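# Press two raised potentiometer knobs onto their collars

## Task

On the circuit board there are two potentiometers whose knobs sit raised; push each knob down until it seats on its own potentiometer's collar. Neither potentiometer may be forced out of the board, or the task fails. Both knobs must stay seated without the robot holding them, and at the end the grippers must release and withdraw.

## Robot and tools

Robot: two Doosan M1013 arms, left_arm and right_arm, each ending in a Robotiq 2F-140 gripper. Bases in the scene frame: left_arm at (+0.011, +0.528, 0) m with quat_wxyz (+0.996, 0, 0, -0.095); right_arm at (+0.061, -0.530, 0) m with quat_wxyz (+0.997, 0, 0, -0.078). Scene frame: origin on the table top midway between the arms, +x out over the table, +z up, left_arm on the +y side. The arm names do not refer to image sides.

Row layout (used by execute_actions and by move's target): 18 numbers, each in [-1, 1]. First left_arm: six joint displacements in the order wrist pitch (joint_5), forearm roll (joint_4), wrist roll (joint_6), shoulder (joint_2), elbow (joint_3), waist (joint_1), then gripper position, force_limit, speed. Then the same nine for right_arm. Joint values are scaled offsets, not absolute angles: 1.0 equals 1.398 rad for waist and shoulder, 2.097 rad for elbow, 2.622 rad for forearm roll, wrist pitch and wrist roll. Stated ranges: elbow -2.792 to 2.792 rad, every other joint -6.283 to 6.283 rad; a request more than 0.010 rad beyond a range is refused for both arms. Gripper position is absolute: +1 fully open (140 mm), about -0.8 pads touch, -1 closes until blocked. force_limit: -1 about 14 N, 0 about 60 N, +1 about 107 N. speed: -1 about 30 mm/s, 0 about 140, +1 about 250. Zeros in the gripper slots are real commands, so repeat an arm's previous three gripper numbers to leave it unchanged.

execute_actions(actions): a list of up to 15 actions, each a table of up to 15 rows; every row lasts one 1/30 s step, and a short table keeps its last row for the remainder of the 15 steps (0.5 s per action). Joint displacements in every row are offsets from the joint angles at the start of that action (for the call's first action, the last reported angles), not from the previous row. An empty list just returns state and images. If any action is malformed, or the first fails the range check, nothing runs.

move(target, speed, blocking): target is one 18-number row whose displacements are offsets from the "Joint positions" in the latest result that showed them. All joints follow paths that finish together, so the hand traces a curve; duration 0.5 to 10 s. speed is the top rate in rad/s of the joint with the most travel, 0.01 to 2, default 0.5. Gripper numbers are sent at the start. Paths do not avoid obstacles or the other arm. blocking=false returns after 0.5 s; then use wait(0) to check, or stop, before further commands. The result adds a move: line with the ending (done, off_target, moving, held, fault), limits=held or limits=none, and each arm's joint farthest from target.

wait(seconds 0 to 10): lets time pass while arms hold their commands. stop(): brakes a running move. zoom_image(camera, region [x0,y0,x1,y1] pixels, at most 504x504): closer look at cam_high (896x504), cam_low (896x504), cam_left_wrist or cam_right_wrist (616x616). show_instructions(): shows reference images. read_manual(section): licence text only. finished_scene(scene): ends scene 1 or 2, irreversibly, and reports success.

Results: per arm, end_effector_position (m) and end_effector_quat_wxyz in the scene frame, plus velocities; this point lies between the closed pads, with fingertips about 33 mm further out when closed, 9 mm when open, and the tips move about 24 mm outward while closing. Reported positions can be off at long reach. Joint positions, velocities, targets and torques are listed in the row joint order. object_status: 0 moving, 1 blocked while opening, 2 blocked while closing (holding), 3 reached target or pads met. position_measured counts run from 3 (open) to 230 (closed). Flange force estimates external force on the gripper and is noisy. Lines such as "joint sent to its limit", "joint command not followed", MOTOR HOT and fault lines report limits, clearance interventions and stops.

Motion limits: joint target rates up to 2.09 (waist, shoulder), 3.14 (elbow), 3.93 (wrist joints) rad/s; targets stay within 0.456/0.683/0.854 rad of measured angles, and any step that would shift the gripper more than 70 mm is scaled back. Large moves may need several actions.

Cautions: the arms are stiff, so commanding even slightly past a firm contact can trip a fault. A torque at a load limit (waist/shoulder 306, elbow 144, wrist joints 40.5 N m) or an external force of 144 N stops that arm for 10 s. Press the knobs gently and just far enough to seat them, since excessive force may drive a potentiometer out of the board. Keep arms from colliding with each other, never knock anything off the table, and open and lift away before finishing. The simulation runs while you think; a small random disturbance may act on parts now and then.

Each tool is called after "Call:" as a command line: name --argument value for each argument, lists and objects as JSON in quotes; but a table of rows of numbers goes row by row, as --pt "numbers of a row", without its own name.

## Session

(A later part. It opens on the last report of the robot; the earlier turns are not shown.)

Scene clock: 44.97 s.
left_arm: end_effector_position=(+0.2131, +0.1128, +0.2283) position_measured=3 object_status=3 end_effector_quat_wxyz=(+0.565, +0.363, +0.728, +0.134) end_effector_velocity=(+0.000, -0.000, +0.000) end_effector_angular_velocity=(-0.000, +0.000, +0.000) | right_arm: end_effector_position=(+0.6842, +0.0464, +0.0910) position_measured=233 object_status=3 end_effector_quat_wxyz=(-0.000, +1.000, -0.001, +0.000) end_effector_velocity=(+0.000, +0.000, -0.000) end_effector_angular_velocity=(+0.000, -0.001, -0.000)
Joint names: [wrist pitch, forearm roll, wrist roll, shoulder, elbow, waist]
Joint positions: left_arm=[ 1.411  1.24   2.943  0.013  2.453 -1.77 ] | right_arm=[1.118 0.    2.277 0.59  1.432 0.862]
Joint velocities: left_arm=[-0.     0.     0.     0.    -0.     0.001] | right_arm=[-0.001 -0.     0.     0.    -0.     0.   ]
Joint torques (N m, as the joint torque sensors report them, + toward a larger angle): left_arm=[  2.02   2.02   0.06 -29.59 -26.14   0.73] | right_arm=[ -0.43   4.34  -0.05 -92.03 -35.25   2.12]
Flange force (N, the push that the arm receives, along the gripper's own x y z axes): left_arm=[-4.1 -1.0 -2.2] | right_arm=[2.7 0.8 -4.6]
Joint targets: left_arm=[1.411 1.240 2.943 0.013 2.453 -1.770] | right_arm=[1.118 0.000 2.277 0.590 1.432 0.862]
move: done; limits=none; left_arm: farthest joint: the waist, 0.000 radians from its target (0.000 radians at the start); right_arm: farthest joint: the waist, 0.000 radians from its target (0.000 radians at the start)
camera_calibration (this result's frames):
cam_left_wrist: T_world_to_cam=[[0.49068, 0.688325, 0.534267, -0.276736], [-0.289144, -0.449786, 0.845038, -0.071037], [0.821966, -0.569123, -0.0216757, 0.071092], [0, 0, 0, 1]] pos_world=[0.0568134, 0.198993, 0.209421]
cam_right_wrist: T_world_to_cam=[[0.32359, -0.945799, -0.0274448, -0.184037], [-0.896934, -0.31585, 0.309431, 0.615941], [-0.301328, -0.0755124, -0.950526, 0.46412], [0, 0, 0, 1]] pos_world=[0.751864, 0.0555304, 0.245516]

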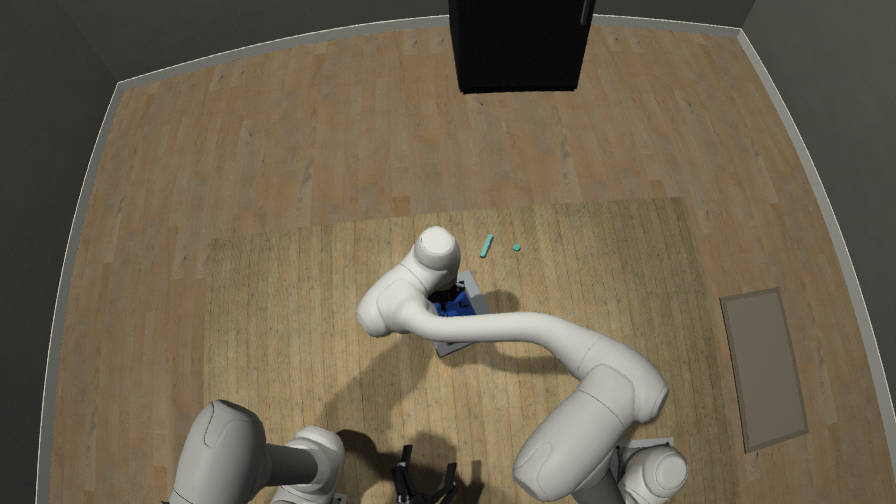

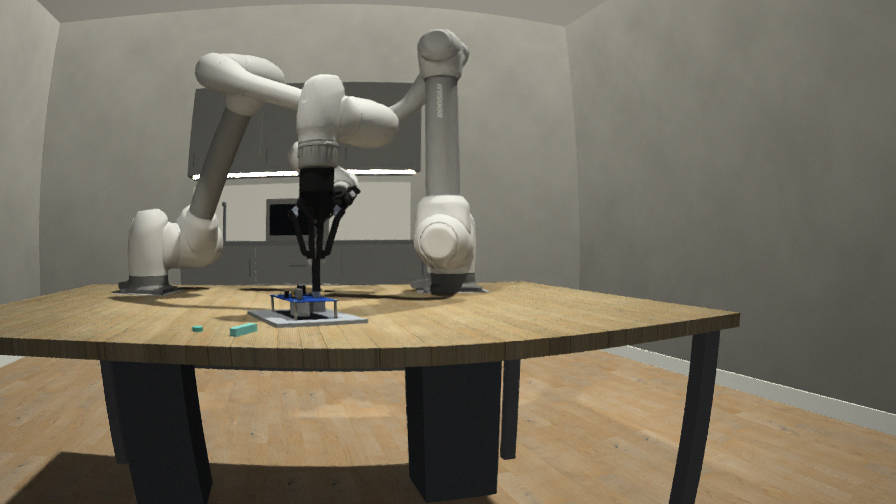

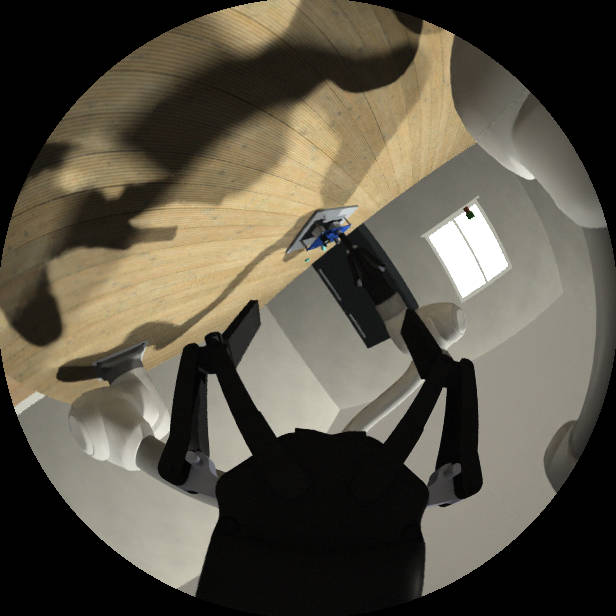

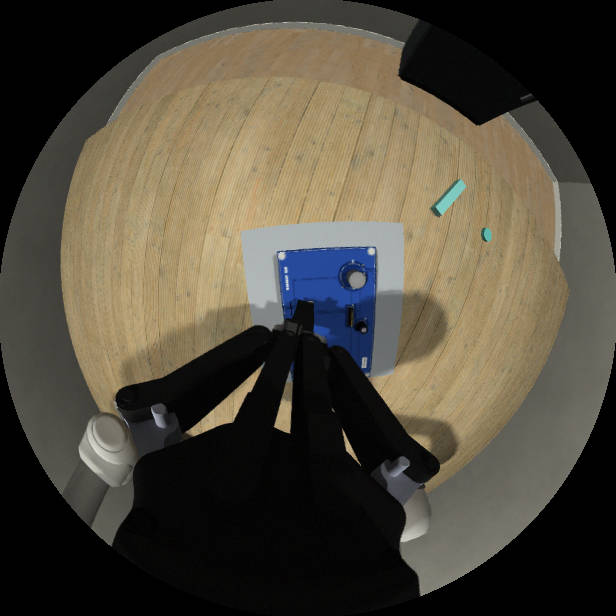

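Call:
move --target '[0,0,0,0,0,0,1,0,0, -0.00011485,0,0,0.00009994,0.00007698,0,-1,0,1]' --speed 0.01

Scene clock: 45.77 s.
left_arm: end_effector_position=(+0.2131, +0.1128, +0.2283) position_measured=3 object_status=3 end_effector_quat_wxyz=(+0.565, +0.363, +0.728, +0.134) end_effector_velocity=(-0.000, +0.000, -0.000) end_effector_angular_velocity=(+0.002, -0.001, -0.001) | right_arm: end_effector_position=(+0.6842, +0.0464, +0.0908) position_measured=233 object_status=3 end_effector_quat_wxyz=(-0.000, +1.000, -0.001, +0.000) end_effector_velocity=(-0.001, +0.000, -0.000) end_effector_angular_velocity=(+0.001, +0.003, -0.001)
Joint names: [wrist pitch, forearm roll, wrist roll, shoulder, elbow, waist]
Joint positions: left_arm=[ 1.411  1.24   2.943  0.013  2.453 -1.77 ] | right_arm=[1.118 0.    2.277 0.591 1.432 0.862]
Joint velocities: left_arm=[ 0.     0.     0.     0.     0.001 -0.001] | right_arm=[ 0.001  0.003  0.     0.     0.    -0.   ]
Joint torques (N m, as the joint torque sensors report them, + toward a larger angle): left_arm=[  1.81   2.08   0.01 -28.37 -26.31  -1.45] | right_arm=[ -0.31   4.25  -0.05 -91.59 -35.46   3.05]
Flange force (N, the push that the arm receives, along the gripper's own x y z axes): left_arm=[-6.2 2.7 2.3] | right_arm=[2.4 2.5 -4.5]
Joint targets: left_arm=[1.411 1.240 2.943 0.013 2.453 -1.770] | right_arm=[1.118 0.000 2.277 0.591 1.432 0.862]
move: done; limits=none; left_arm: farthest joint: the waist, 0.000 radians from its target (0.000 radians at the start); right_arm: farthest joint: the waist, 0.000 radians from its target (0.000 radians at the start)
camera_calibration (this result's frames):
cam_left_wrist: T_world_to_cam=[[0.49068, 0.688325, 0.534267, -0.276735], [-0.289144, -0.449785, 0.845038, -0.071037], [0.821966, -0.569123, -0.0216757, 0.071092], [0, 0, 0, 1]] pos_world=[0.0568134, 0.198993, 0.209421]
cam_right_wrist: T_world_to_cam=[[0.323589, -0.945799, -0.0274449, -0.184042], [-0.896934, -0.31585, 0.309431, 0.616001], [-0.301328, -0.0755122, -0.950526, 0.463934], [0, 0, 0, 1]] pos_world=[0.751862, 0.0555293, 0.245321]

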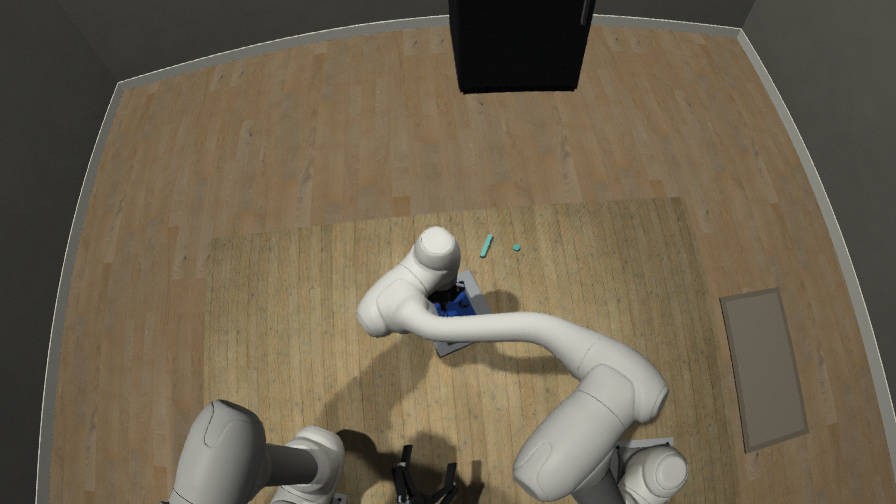

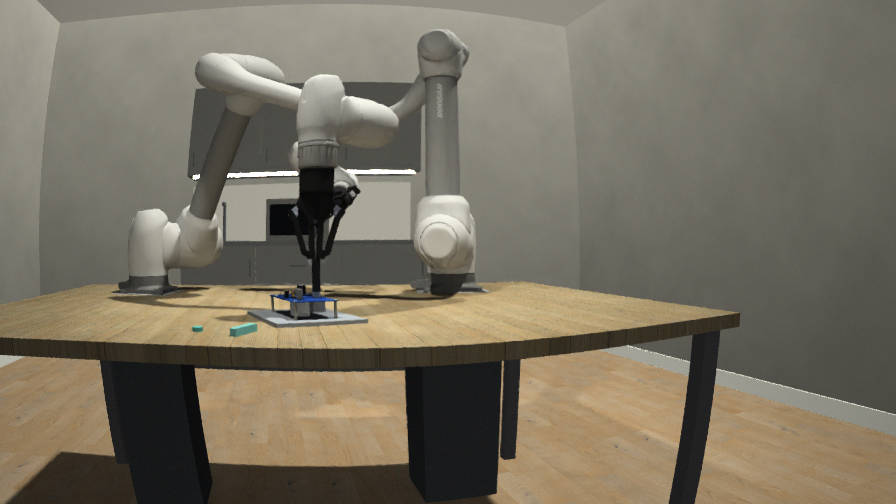

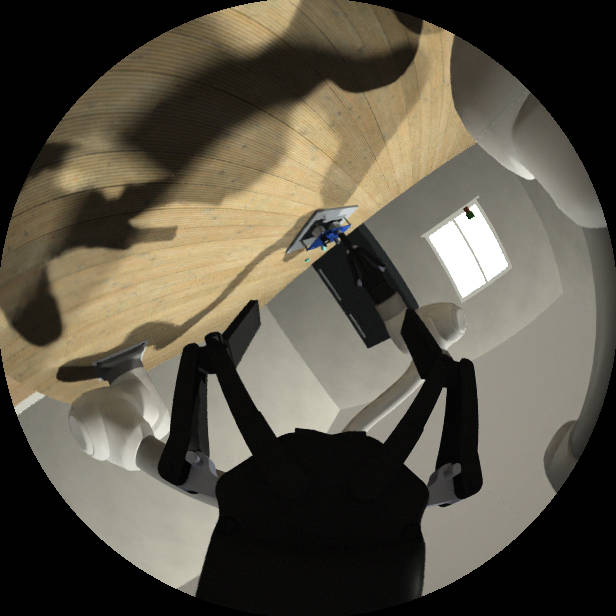

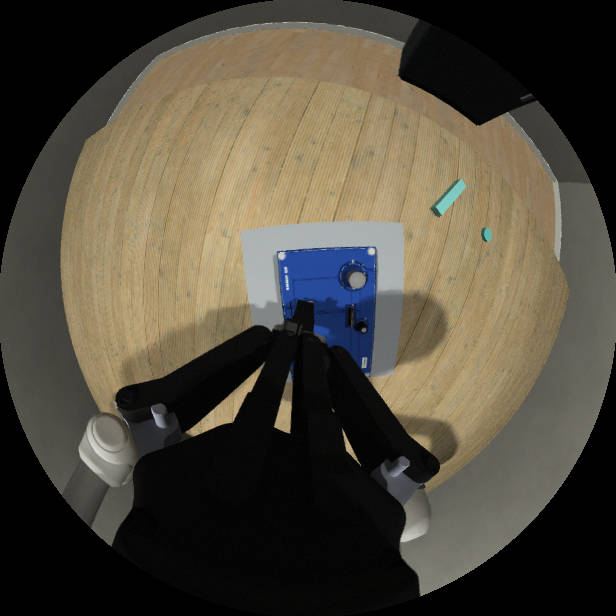

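Call:
move --target '[0,0,0,0,0,0,1,0,0, -0.00011485,0,0,0.00009994,0.00007698,0,-1,0,1]' --speed 0.01

Call:
zoom_image --camera "cam_low" --region '[306, 284, 326, 302]'

Scene clock: 46.90 s.
left_arm: end_effector_position=(+0.2131, +0.1128, +0.2283) position_measured=3 object_status=3 end_effector_quat_wxyz=(+0.565, +0.363, +0.728, +0.134) end_effector_velocity=(+0.000, +0.001, -0.001) end_effector_angular_velocity=(+0.002, -0.000, -0.001) | right_arm: end_effector_position=(+0.6842, +0.0464, +0.0906) position_measured=233 object_status=3 end_effector_quat_wxyz=(-0.000, +1.000, -0.001, +0.000) end_effector_velocity=(-0.000, -0.000, -0.000) end_effector_angular_velocity=(-0.001, +0.001, -0.000)
Joint names: [wrist pitch, forearm roll, wrist roll, shoulder, elbow, waist]
Joint positions: left_arm=[ 1.411  1.24   2.943  0.013  2.453 -1.77 ] | right_arm=[1.118 0.    2.277 0.591 1.432 0.862]
Joint velocities: left_arm=[-0.     0.     0.    -0.     0.002 -0.   ] | right_arm=[ 0.001  0.     0.     0.     0.    -0.   ]
Joint torques (N m, as the joint torque sensors report them, + toward a larger angle): left_arm=[  1.86   1.97  -0.05 -29.1  -26.45  -0.8 ] | right_arm=[ -0.39   3.87   0.13 -93.69 -34.41   3.58]
Flange force (N, the push that the arm receives, along the gripper's own x y z axes): left_arm=[-5.2 1.2 1.3] | right_arm=[7.1 -0.7 -4.0]
Joint targets: left_arm=[1.411 1.240 2.943 0.013 2.453 -1.770] | right_arm=[1.118 0.000 2.277 0.591 1.432 0.862]
move: done; limits=none; left_arm: farthest joint: the waist, 0.000 radians from its target (0.000 radians at the start); right_arm: farthest joint: the waist, 0.000 radians from its target (0.000 radians at the start)
camera_calibration (this result's frames):
cam_left_wrist: T_world_to_cam=[[0.49068, 0.688325, 0.534267, -0.276736], [-0.289144, -0.449786, 0.845038, -0.071037], [0.821966, -0.569123, -0.0216757, 0.071092], [0, 0, 0, 1]] pos_world=[0.0568134, 0.198993, 0.209421]
cam_right_wrist: T_world_to_cam=[[0.323589, -0.9458, -0.0274449, -0.184048], [-0.896934, -0.31585, 0.309431, 0.61606], [-0.301328, -0.0755122, -0.950526, 0.463747], [0, 0, 0, 1]] pos_world=[0.751861, 0.0555283, 0.245125]

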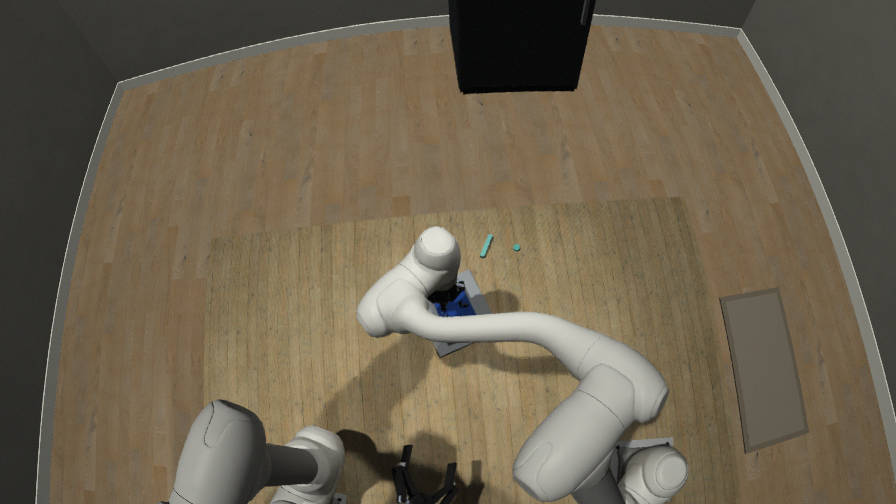

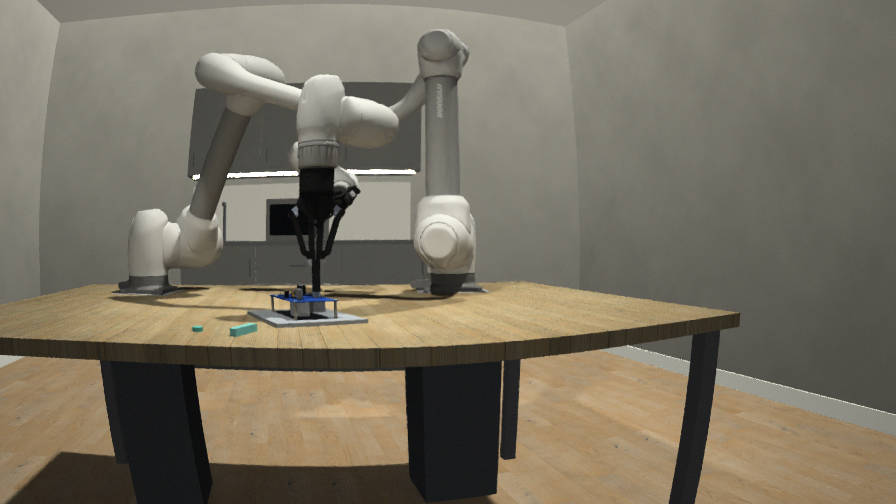

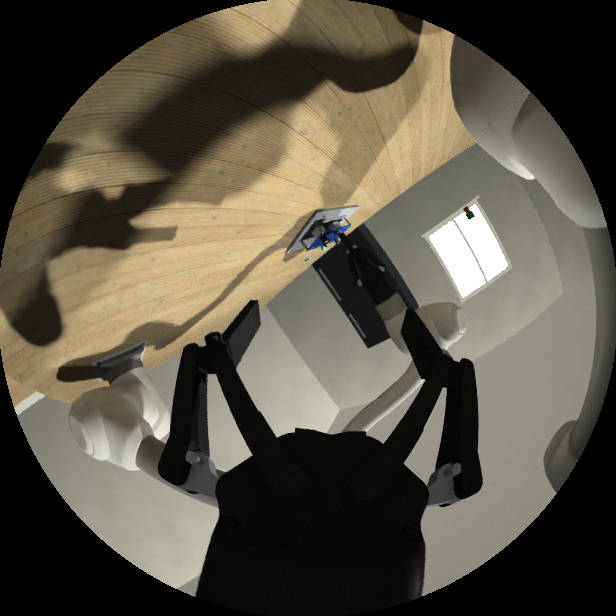

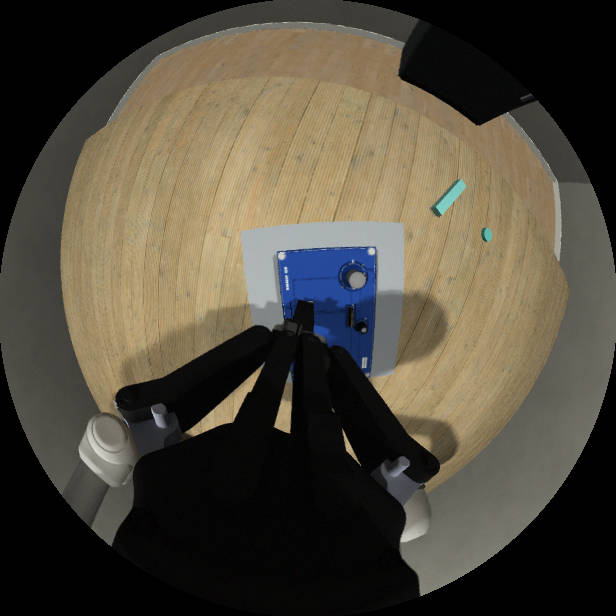

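Region (306, 284, 326, 302) of cam_low's 896x504 image, scaled by 25.200, with more detail than that image has; it fills the top 454 rows of this view, and the rest is white.

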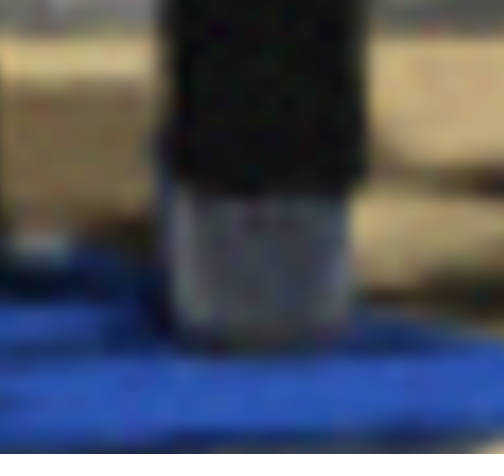

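Call:
move --target '[0,0,0,0,0,0,1,0,0, -0.00011485,0,0,0.00009994,0.00007698,0,-1,0,1]' --speed 0.01

Scene clock: 47.73 s.
left_arm: end_effector_position=(+0.2131, +0.1128, +0.2283) position_measured=3 object_status=3 end_effector_quat_wxyz=(+0.565, +0.363, +0.728, +0.134) end_effector_velocity=(+0.000, +0.001, -0.000) end_effector_angular_velocity=(+0.001, -0.001, +0.001) | right_arm: end_effector_position=(+0.6842, +0.0464, +0.0904) position_measured=233 object_status=3 end_effector_quat_wxyz=(-0.000, +1.000, -0.001, +0.000) end_effector_velocity=(+0.000, +0.000, +0.000) end_effector_angular_velocity=(+0.001, +0.000, -0.001)
Joint names: [wrist pitch, forearm roll, wrist roll, shoulder, elbow, waist]
Joint positions: left_arm=[ 1.411  1.24   2.943  0.013  2.453 -1.77 ] | right_arm=[1.117 0.    2.277 0.591 1.433 0.862]
Joint velocities: left_arm=[ 0.001  0.     0.    -0.     0.001  0.   ] | right_arm=[ 0.     0.001  0.001  0.    -0.001 -0.   ]
Joint torques (N m, as the joint torque sensors report them, + toward a larger angle): left_arm=[  1.93   1.93  -0.04 -28.55 -26.15  -0.72] | right_arm=[  0.19   3.83  -0.17 -92.05 -34.08   2.31]
Flange force (N, the push that the arm receives, along the gripper's own x y z axes): left_arm=[-6.2 2.5 1.1] | right_arm=[4.4 -0.7 -4.7]
Joint targets: left_arm=[1.411 1.240 2.943 0.013 2.453 -1.770] | right_arm=[1.117 0.000 2.277 0.591 1.433 0.862]
move: done; limits=none; left_arm: farthest joint: the waist, 0.000 radians from its target (0.000 radians at the start); right_arm: farthest joint: the waist, 0.000 radians from its target (0.000 radians at the start)
camera_calibration (this result's frames):
cam_left_wrist: T_world_to_cam=[[0.49068, 0.688325, 0.534267, -0.276736], [-0.289144, -0.449786, 0.845038, -0.0710369], [0.821966, -0.569123, -0.0216758, 0.0710921], [0, 0, 0, 1]] pos_world=[0.0568135, 0.198993, 0.209421]
cam_right_wrist: T_world_to_cam=[[0.323589, -0.9458, -0.0274448, -0.184054], [-0.896934, -0.31585, 0.309431, 0.616119], [-0.301328, -0.0755123, -0.950526, 0.463561], [0, 0, 0, 1]] pos_world=[0.75186, 0.0555273, 0.244929]

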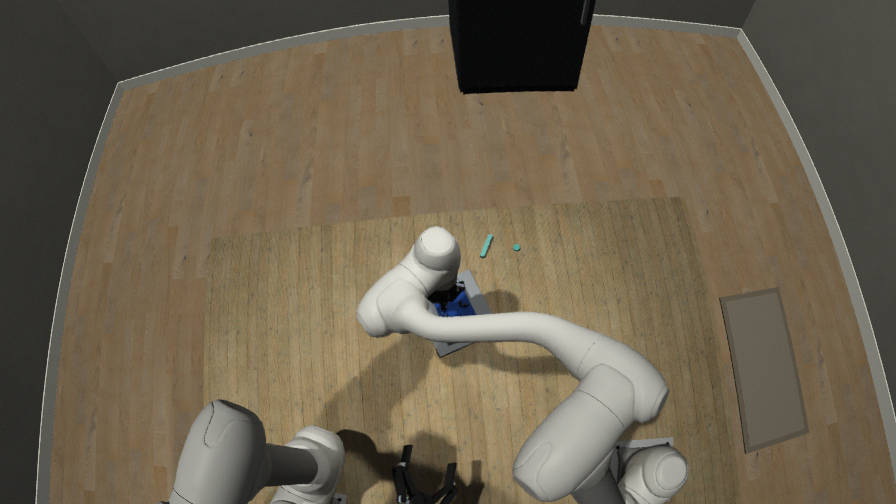

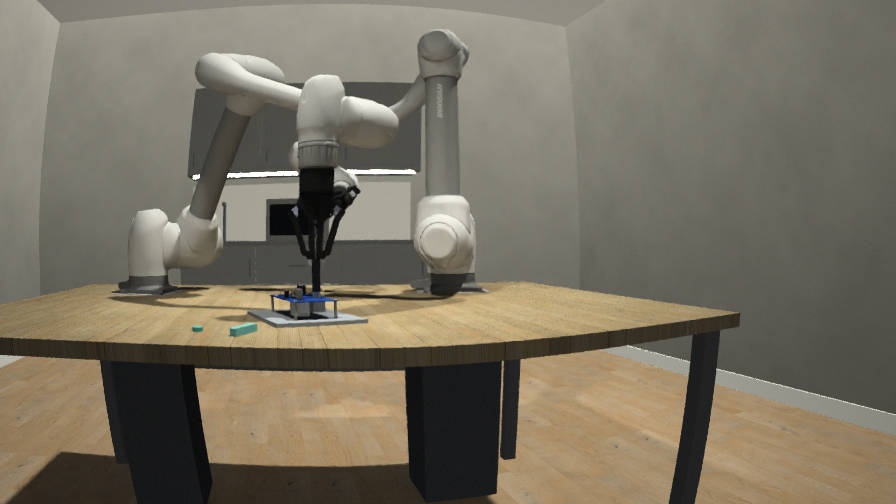

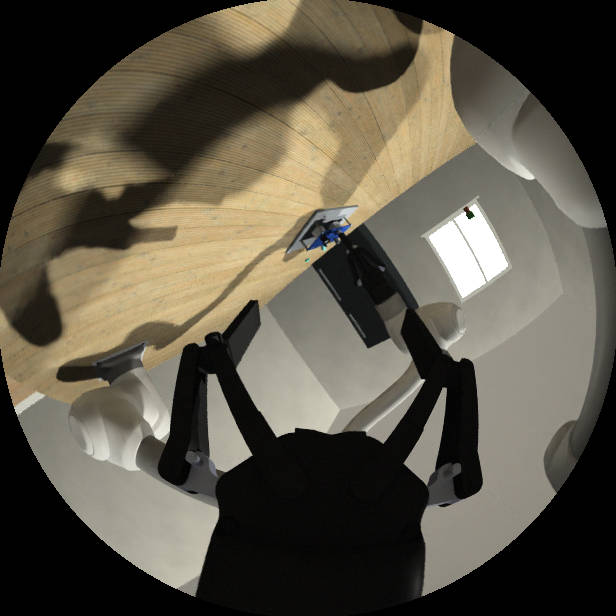

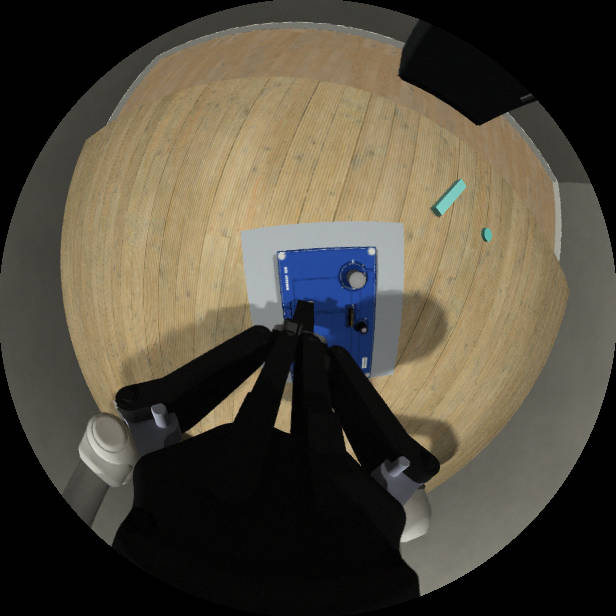

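Call:
move --target '[0,0,0,0,0,0,1,0,0, -0.00011485,0,0,0.00009994,0.00007698,0,-1,0,1]' --speed 0.01

Scene clock: 48.97 s.
left_arm: end_effector_position=(+0.2131, +0.1128, +0.2283) position_measured=3 object_status=3 end_effector_quat_wxyz=(+0.565, +0.363, +0.728, +0.134) end_effector_velocity=(-0.000, -0.001, +0.000) end_effector_angular_velocity=(-0.001, +0.001, +0.000) | right_arm: end_effector_position=(+0.6842, +0.0464, +0.0902) position_measured=233 object_status=3 end_effector_quat_wxyz=(-0.000, +1.000, -0.001, +0.000) end_effector_velocity=(+0.000, +0.001, +0.001) end_effector_angular_velocity=(+0.001, +0.000, -0.000)
Joint names: [wrist pitch, forearm roll, wrist roll, shoulder, elbow, waist]
Joint positions: left_arm=[ 1.411  1.24   2.943  0.013  2.453 -1.77 ] | right_arm=[1.117 0.    2.277 0.591 1.433 0.862]
Joint velocities: left_arm=[-0.    -0.    -0.    -0.    -0.001  0.   ] | right_arm=[ 0.     0.001 -0.    -0.    -0.001  0.   ]
Joint torques (N m, as the joint torque sensors report them, + toward a larger angle): left_arm=[  1.82   1.97   0.15 -29.89 -26.24  -0.54] | right_arm=[ -0.27   3.93   0.35 -91.1  -35.61   3.15]
Flange force (N, the push that the arm receives, along the gripper's own x y z axes): left_arm=[-5.1 -1.4 1.1] | right_arm=[1.9 3.8 -4.9]
Joint targets: left_arm=[1.411 1.240 2.943 0.013 2.453 -1.770] | right_arm=[1.117 0.000 2.277 0.591 1.433 0.862]
move: done; limits=none; left_arm: farthest joint: the waist, 0.000 radians from its target (0.000 radians at the start); right_arm: farthest joint: the waist, 0.000 radians from its target (0.000 radians at the start)
camera_calibration (this result's frames):
cam_left_wrist: T_world_to_cam=[[0.49068, 0.688325, 0.534267, -0.276736], [-0.289144, -0.449786, 0.845038, -0.0710369], [0.821966, -0.569123, -0.0216758, 0.0710921], [0, 0, 0, 1]] pos_world=[0.0568134, 0.198993, 0.209421]
cam_right_wrist: T_world_to_cam=[[0.323589, -0.9458, -0.027445, -0.18406], [-0.896935, -0.31585, 0.309431, 0.616178], [-0.301328, -0.0755121, -0.950526, 0.463374], [0, 0, 0, 1]] pos_world=[0.751859, 0.0555264, 0.244733]

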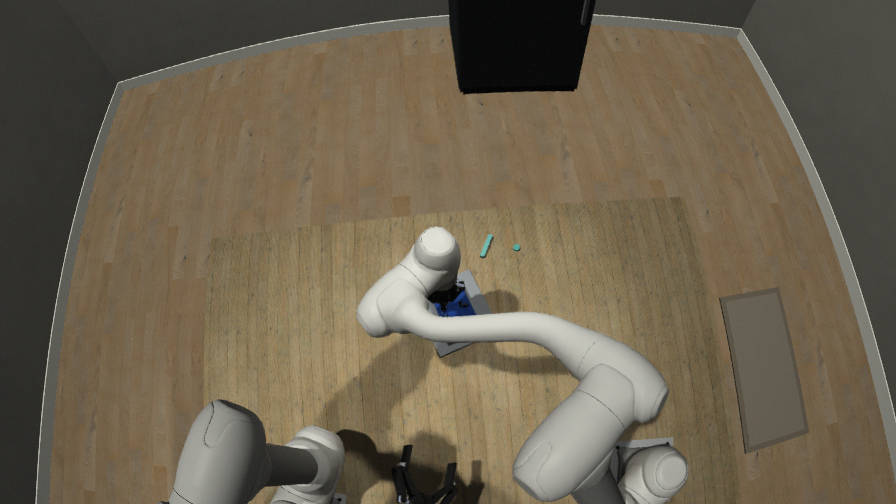

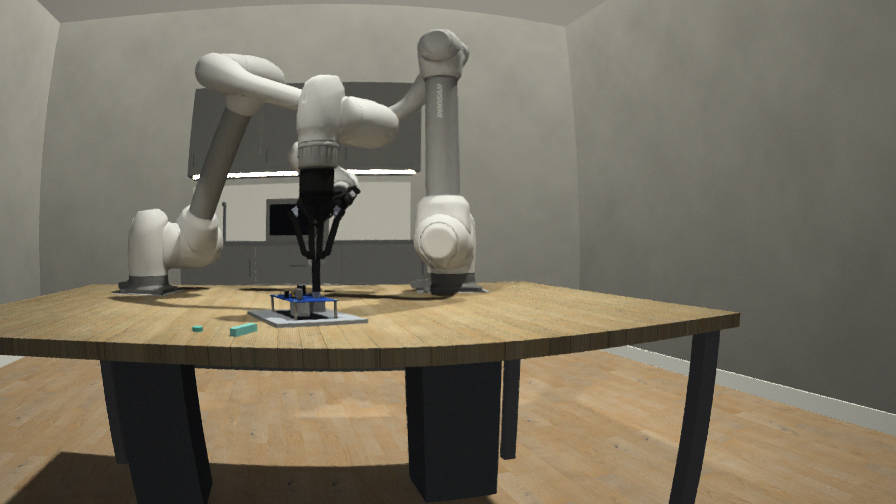

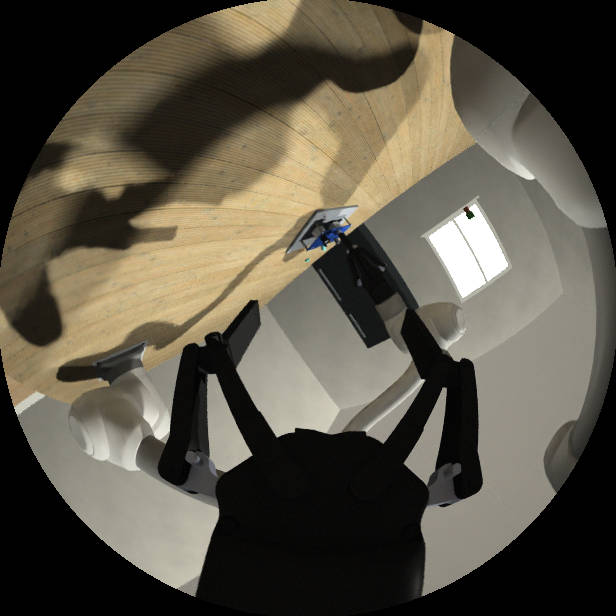

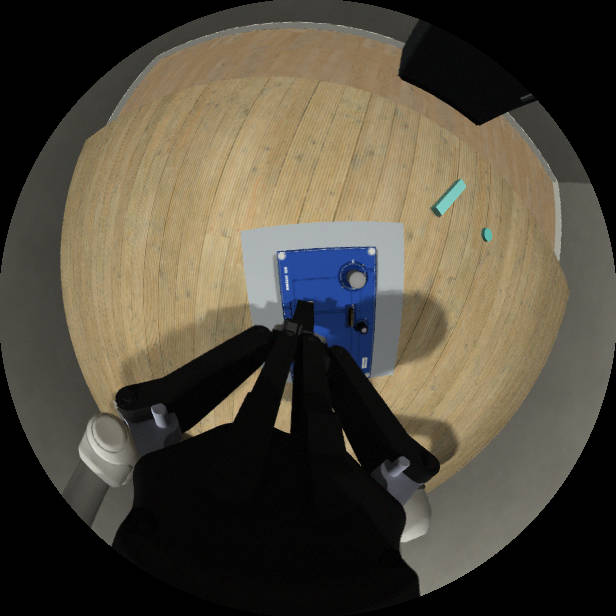

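Call:
move --target '[0,0,0,0,0,0,1,0,0, -0.00011485,0,0,0.00009994,0.00007698,0,-1,0,1]' --speed 0.01

Scene clock: 49.77 s.
left_arm: end_effector_position=(+0.2131, +0.1128, +0.2283) position_measured=3 object_status=3 end_effector_quat_wxyz=(+0.565, +0.363, +0.728, +0.134) end_effector_velocity=(+0.000, +0.001, -0.000) end_effector_angular_velocity=(+0.001, -0.001, -0.000) | right_arm: end_effector_position=(+0.6842, +0.0464, +0.0900) position_measured=233 object_status=3 end_effector_quat_wxyz=(-0.000, +1.000, -0.001, +0.000) end_effector_velocity=(+0.000, +0.000, +0.000) end_effector_angular_velocity=(+0.001, -0.001, +0.001)
Joint names: [wrist pitch, forearm roll, wrist roll, shoulder, elbow, waist]
Joint positions: left_arm=[ 1.411  1.24   2.943  0.013  2.453 -1.77 ] | right_arm=[1.117 0.    2.277 0.591 1.433 0.862]
Joint velocities: left_arm=[ 0.001  0.    -0.    -0.001  0.002 -0.   ] | right_arm=[-0.001  0.    -0.001 -0.    -0.     0.   ]
Joint torques (N m, as the joint torque sensors report them, + toward a larger angle): left_arm=[  1.62   2.    -0.02 -28.4  -26.11  -0.6 ] | right_arm=[ -0.11   3.96   0.03 -94.21 -34.45   1.92]
Flange force (N, the push that the arm receives, along the gripper's own x y z axes): left_arm=[-6.0 2.7 -0.3] | right_arm=[6.0 -2.4 -3.1]
Joint targets: left_arm=[1.411 1.240 2.943 0.013 2.453 -1.770] | right_arm=[1.117 0.000 2.277 0.591 1.433 0.862]
move: done; limits=none; left_arm: farthest joint: the waist, 0.000 radians from its target (0.000 radians at the start); right_arm: farthest joint: the waist, 0.000 radians from its target (0.000 radians at the start)
camera_calibration (this result's frames):
cam_left_wrist: T_world_to_cam=[[0.49068, 0.688325, 0.534267, -0.276736], [-0.289144, -0.449786, 0.845038, -0.071037], [0.821966, -0.569123, -0.0216756, 0.0710919], [0, 0, 0, 1]] pos_world=[0.0568135, 0.198993, 0.209421]
cam_right_wrist: T_world_to_cam=[[0.323589, -0.9458, -0.0274452, -0.184066], [-0.896935, -0.31585, 0.30943, 0.616237], [-0.301327, -0.0755116, -0.950526, 0.463188], [0, 0, 0, 1]] pos_world=[0.751858, 0.0555251, 0.244538]

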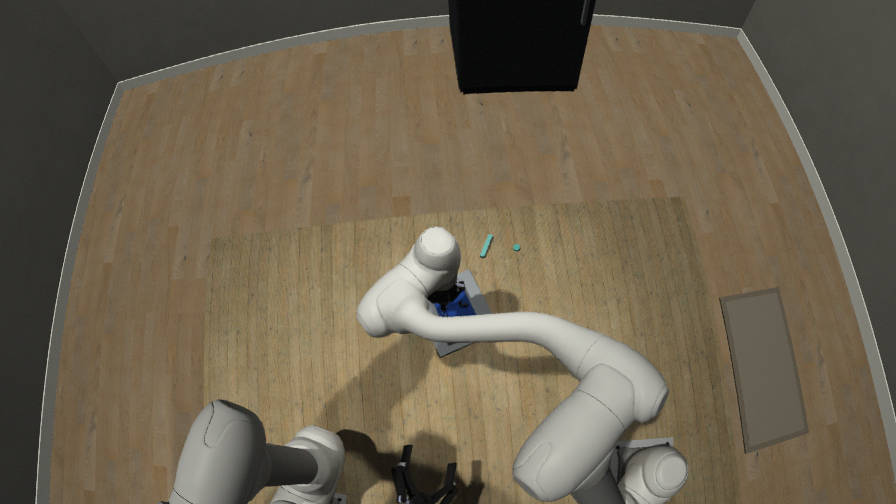

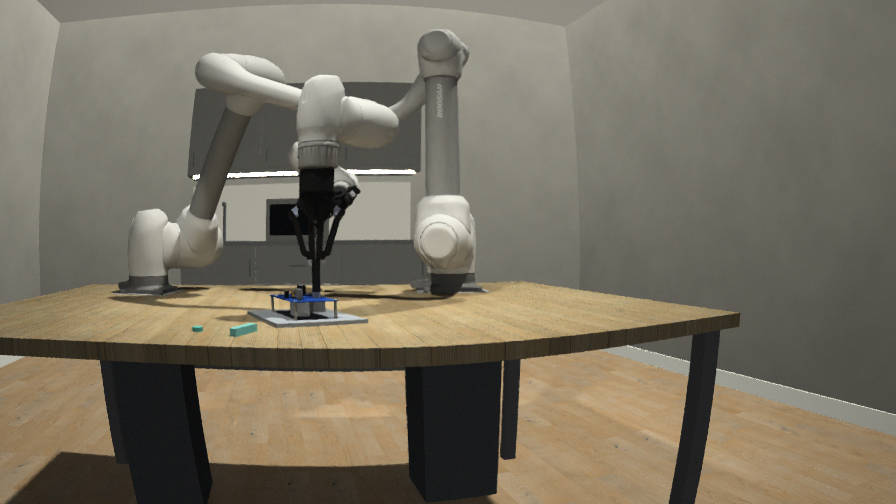

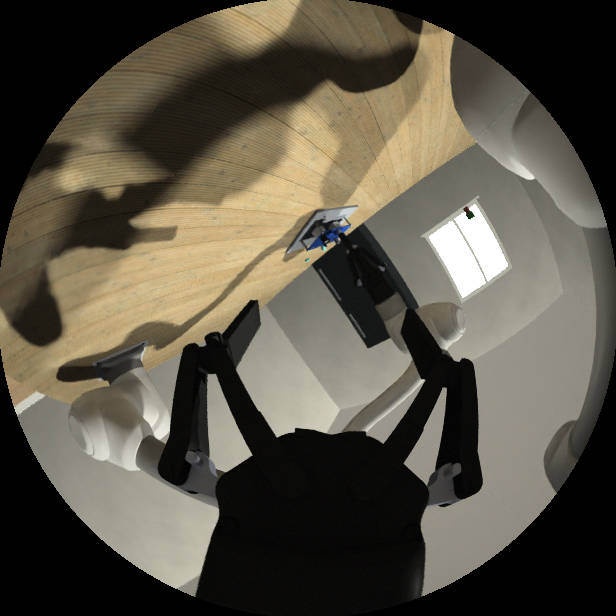

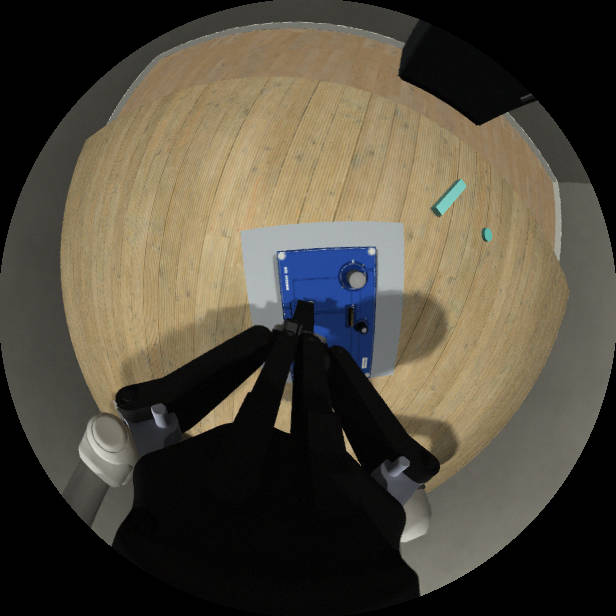

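Call:
move --target '[0,0,0,0,0,0,1,0,0, -0.00011485,0,0,0.00009994,0.00007698,0,-1,0,1]' --speed 0.01

Scene clock: 50.63 s.
left_arm: end_effector_position=(+0.2131, +0.1128, +0.2283) position_measured=3 object_status=3 end_effector_quat_wxyz=(+0.565, +0.363, +0.728, +0.134) end_effector_velocity=(-0.000, -0.001, +0.001) end_effector_angular_velocity=(-0.002, +0.000, +0.000) | right_arm: end_effector_position=(+0.6842, +0.0464, +0.0899) position_measured=233 object_status=3 end_effector_quat_wxyz=(-0.000, +1.000, -0.001, +0.000) end_effector_velocity=(-0.001, -0.000, -0.001) end_effector_angular_velocity=(-0.000, +0.001, -0.001)
Joint names: [wrist pitch, forearm roll, wrist roll, shoulder, elbow, waist]
Joint positions: left_arm=[ 1.411  1.24   2.943  0.013  2.453 -1.77 ] | right_arm=[1.116 0.    2.277 0.591 1.433 0.862]
Joint velocities: left_arm=[ 0.001  0.     0.    -0.001 -0.002 -0.   ] | right_arm=[0.    0.001 0.    0.    0.001 0.   ]
Joint torques (N m, as the joint torque sensors report them, + toward a larger angle): left_arm=[  1.91   1.92  -0.05 -29.54 -26.11  -1.34] | right_arm=[ -0.24   3.92   0.53 -91.6  -33.18   1.56]
Flange force (N, the push that the arm receives, along the gripper's own x y z axes): left_arm=[-6.7 0.1 2.9] | right_arm=[5.7 -1.9 -6.1]
Joint targets: left_arm=[1.411 1.240 2.943 0.013 2.453 -1.770] | right_arm=[1.116 0.000 2.277 0.591 1.433 0.862]
move: done; limits=none; left_arm: farthest joint: the waist, 0.000 radians from its target (0.000 radians at the start); right_arm: farthest joint: the waist, 0.000 radians from its target (0.000 radians at the start)
camera_calibration (this result's frames):
cam_left_wrist: T_world_to_cam=[[0.49068, 0.688325, 0.534267, -0.276735], [-0.289144, -0.449785, 0.845038, -0.071037], [0.821966, -0.569124, -0.0216756, 0.071092], [0, 0, 0, 1]] pos_world=[0.0568134, 0.198993, 0.209421]
cam_right_wrist: T_world_to_cam=[[0.323589, -0.9458, -0.027446, -0.184071], [-0.896936, -0.31585, 0.309427, 0.616297], [-0.301325, -0.0755099, -0.950527, 0.463002], [0, 0, 0, 1]] pos_world=[0.751857, 0.0555242, 0.244344]

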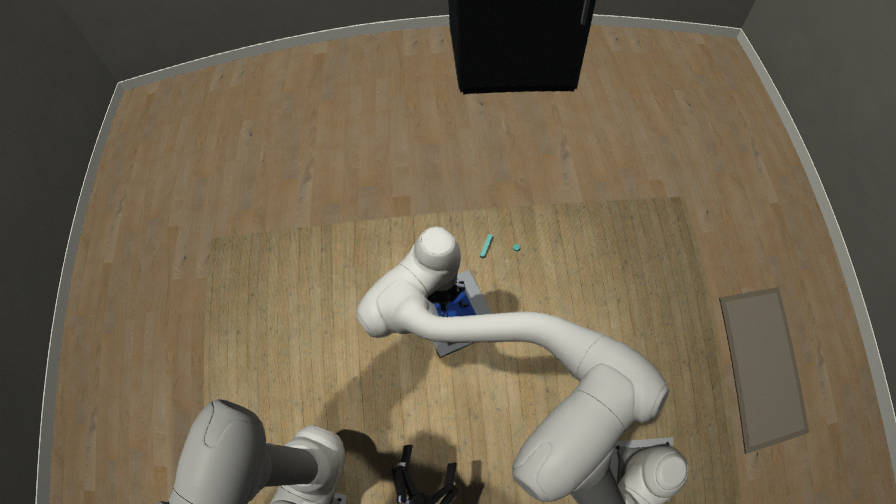

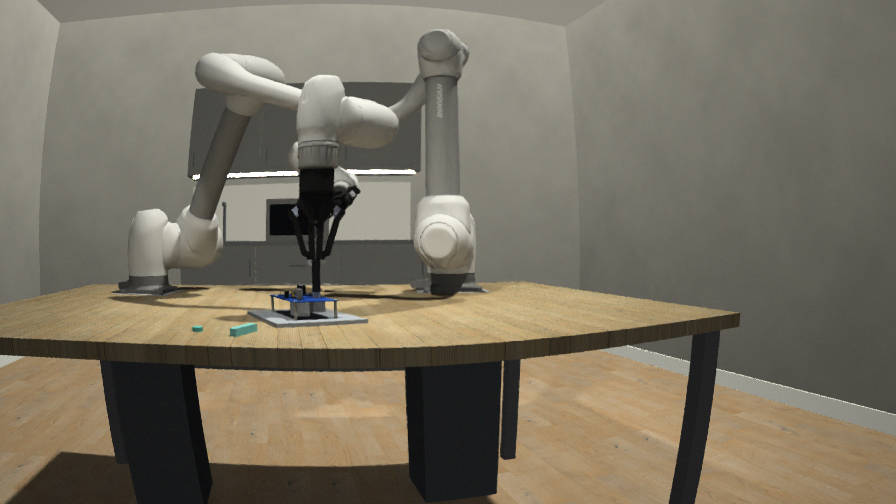

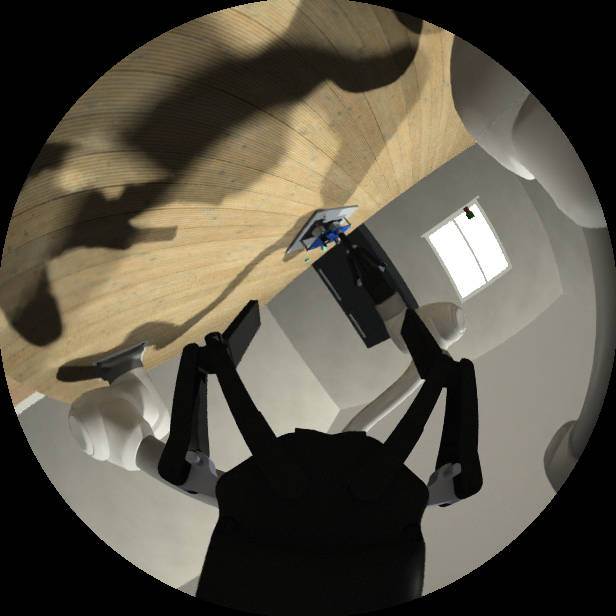

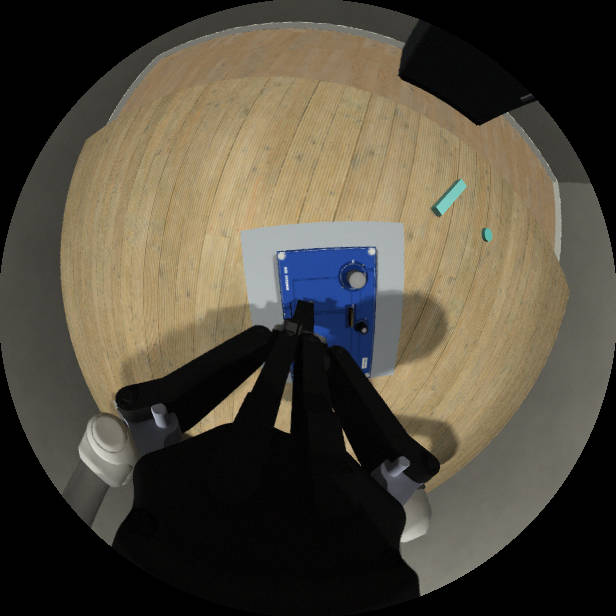

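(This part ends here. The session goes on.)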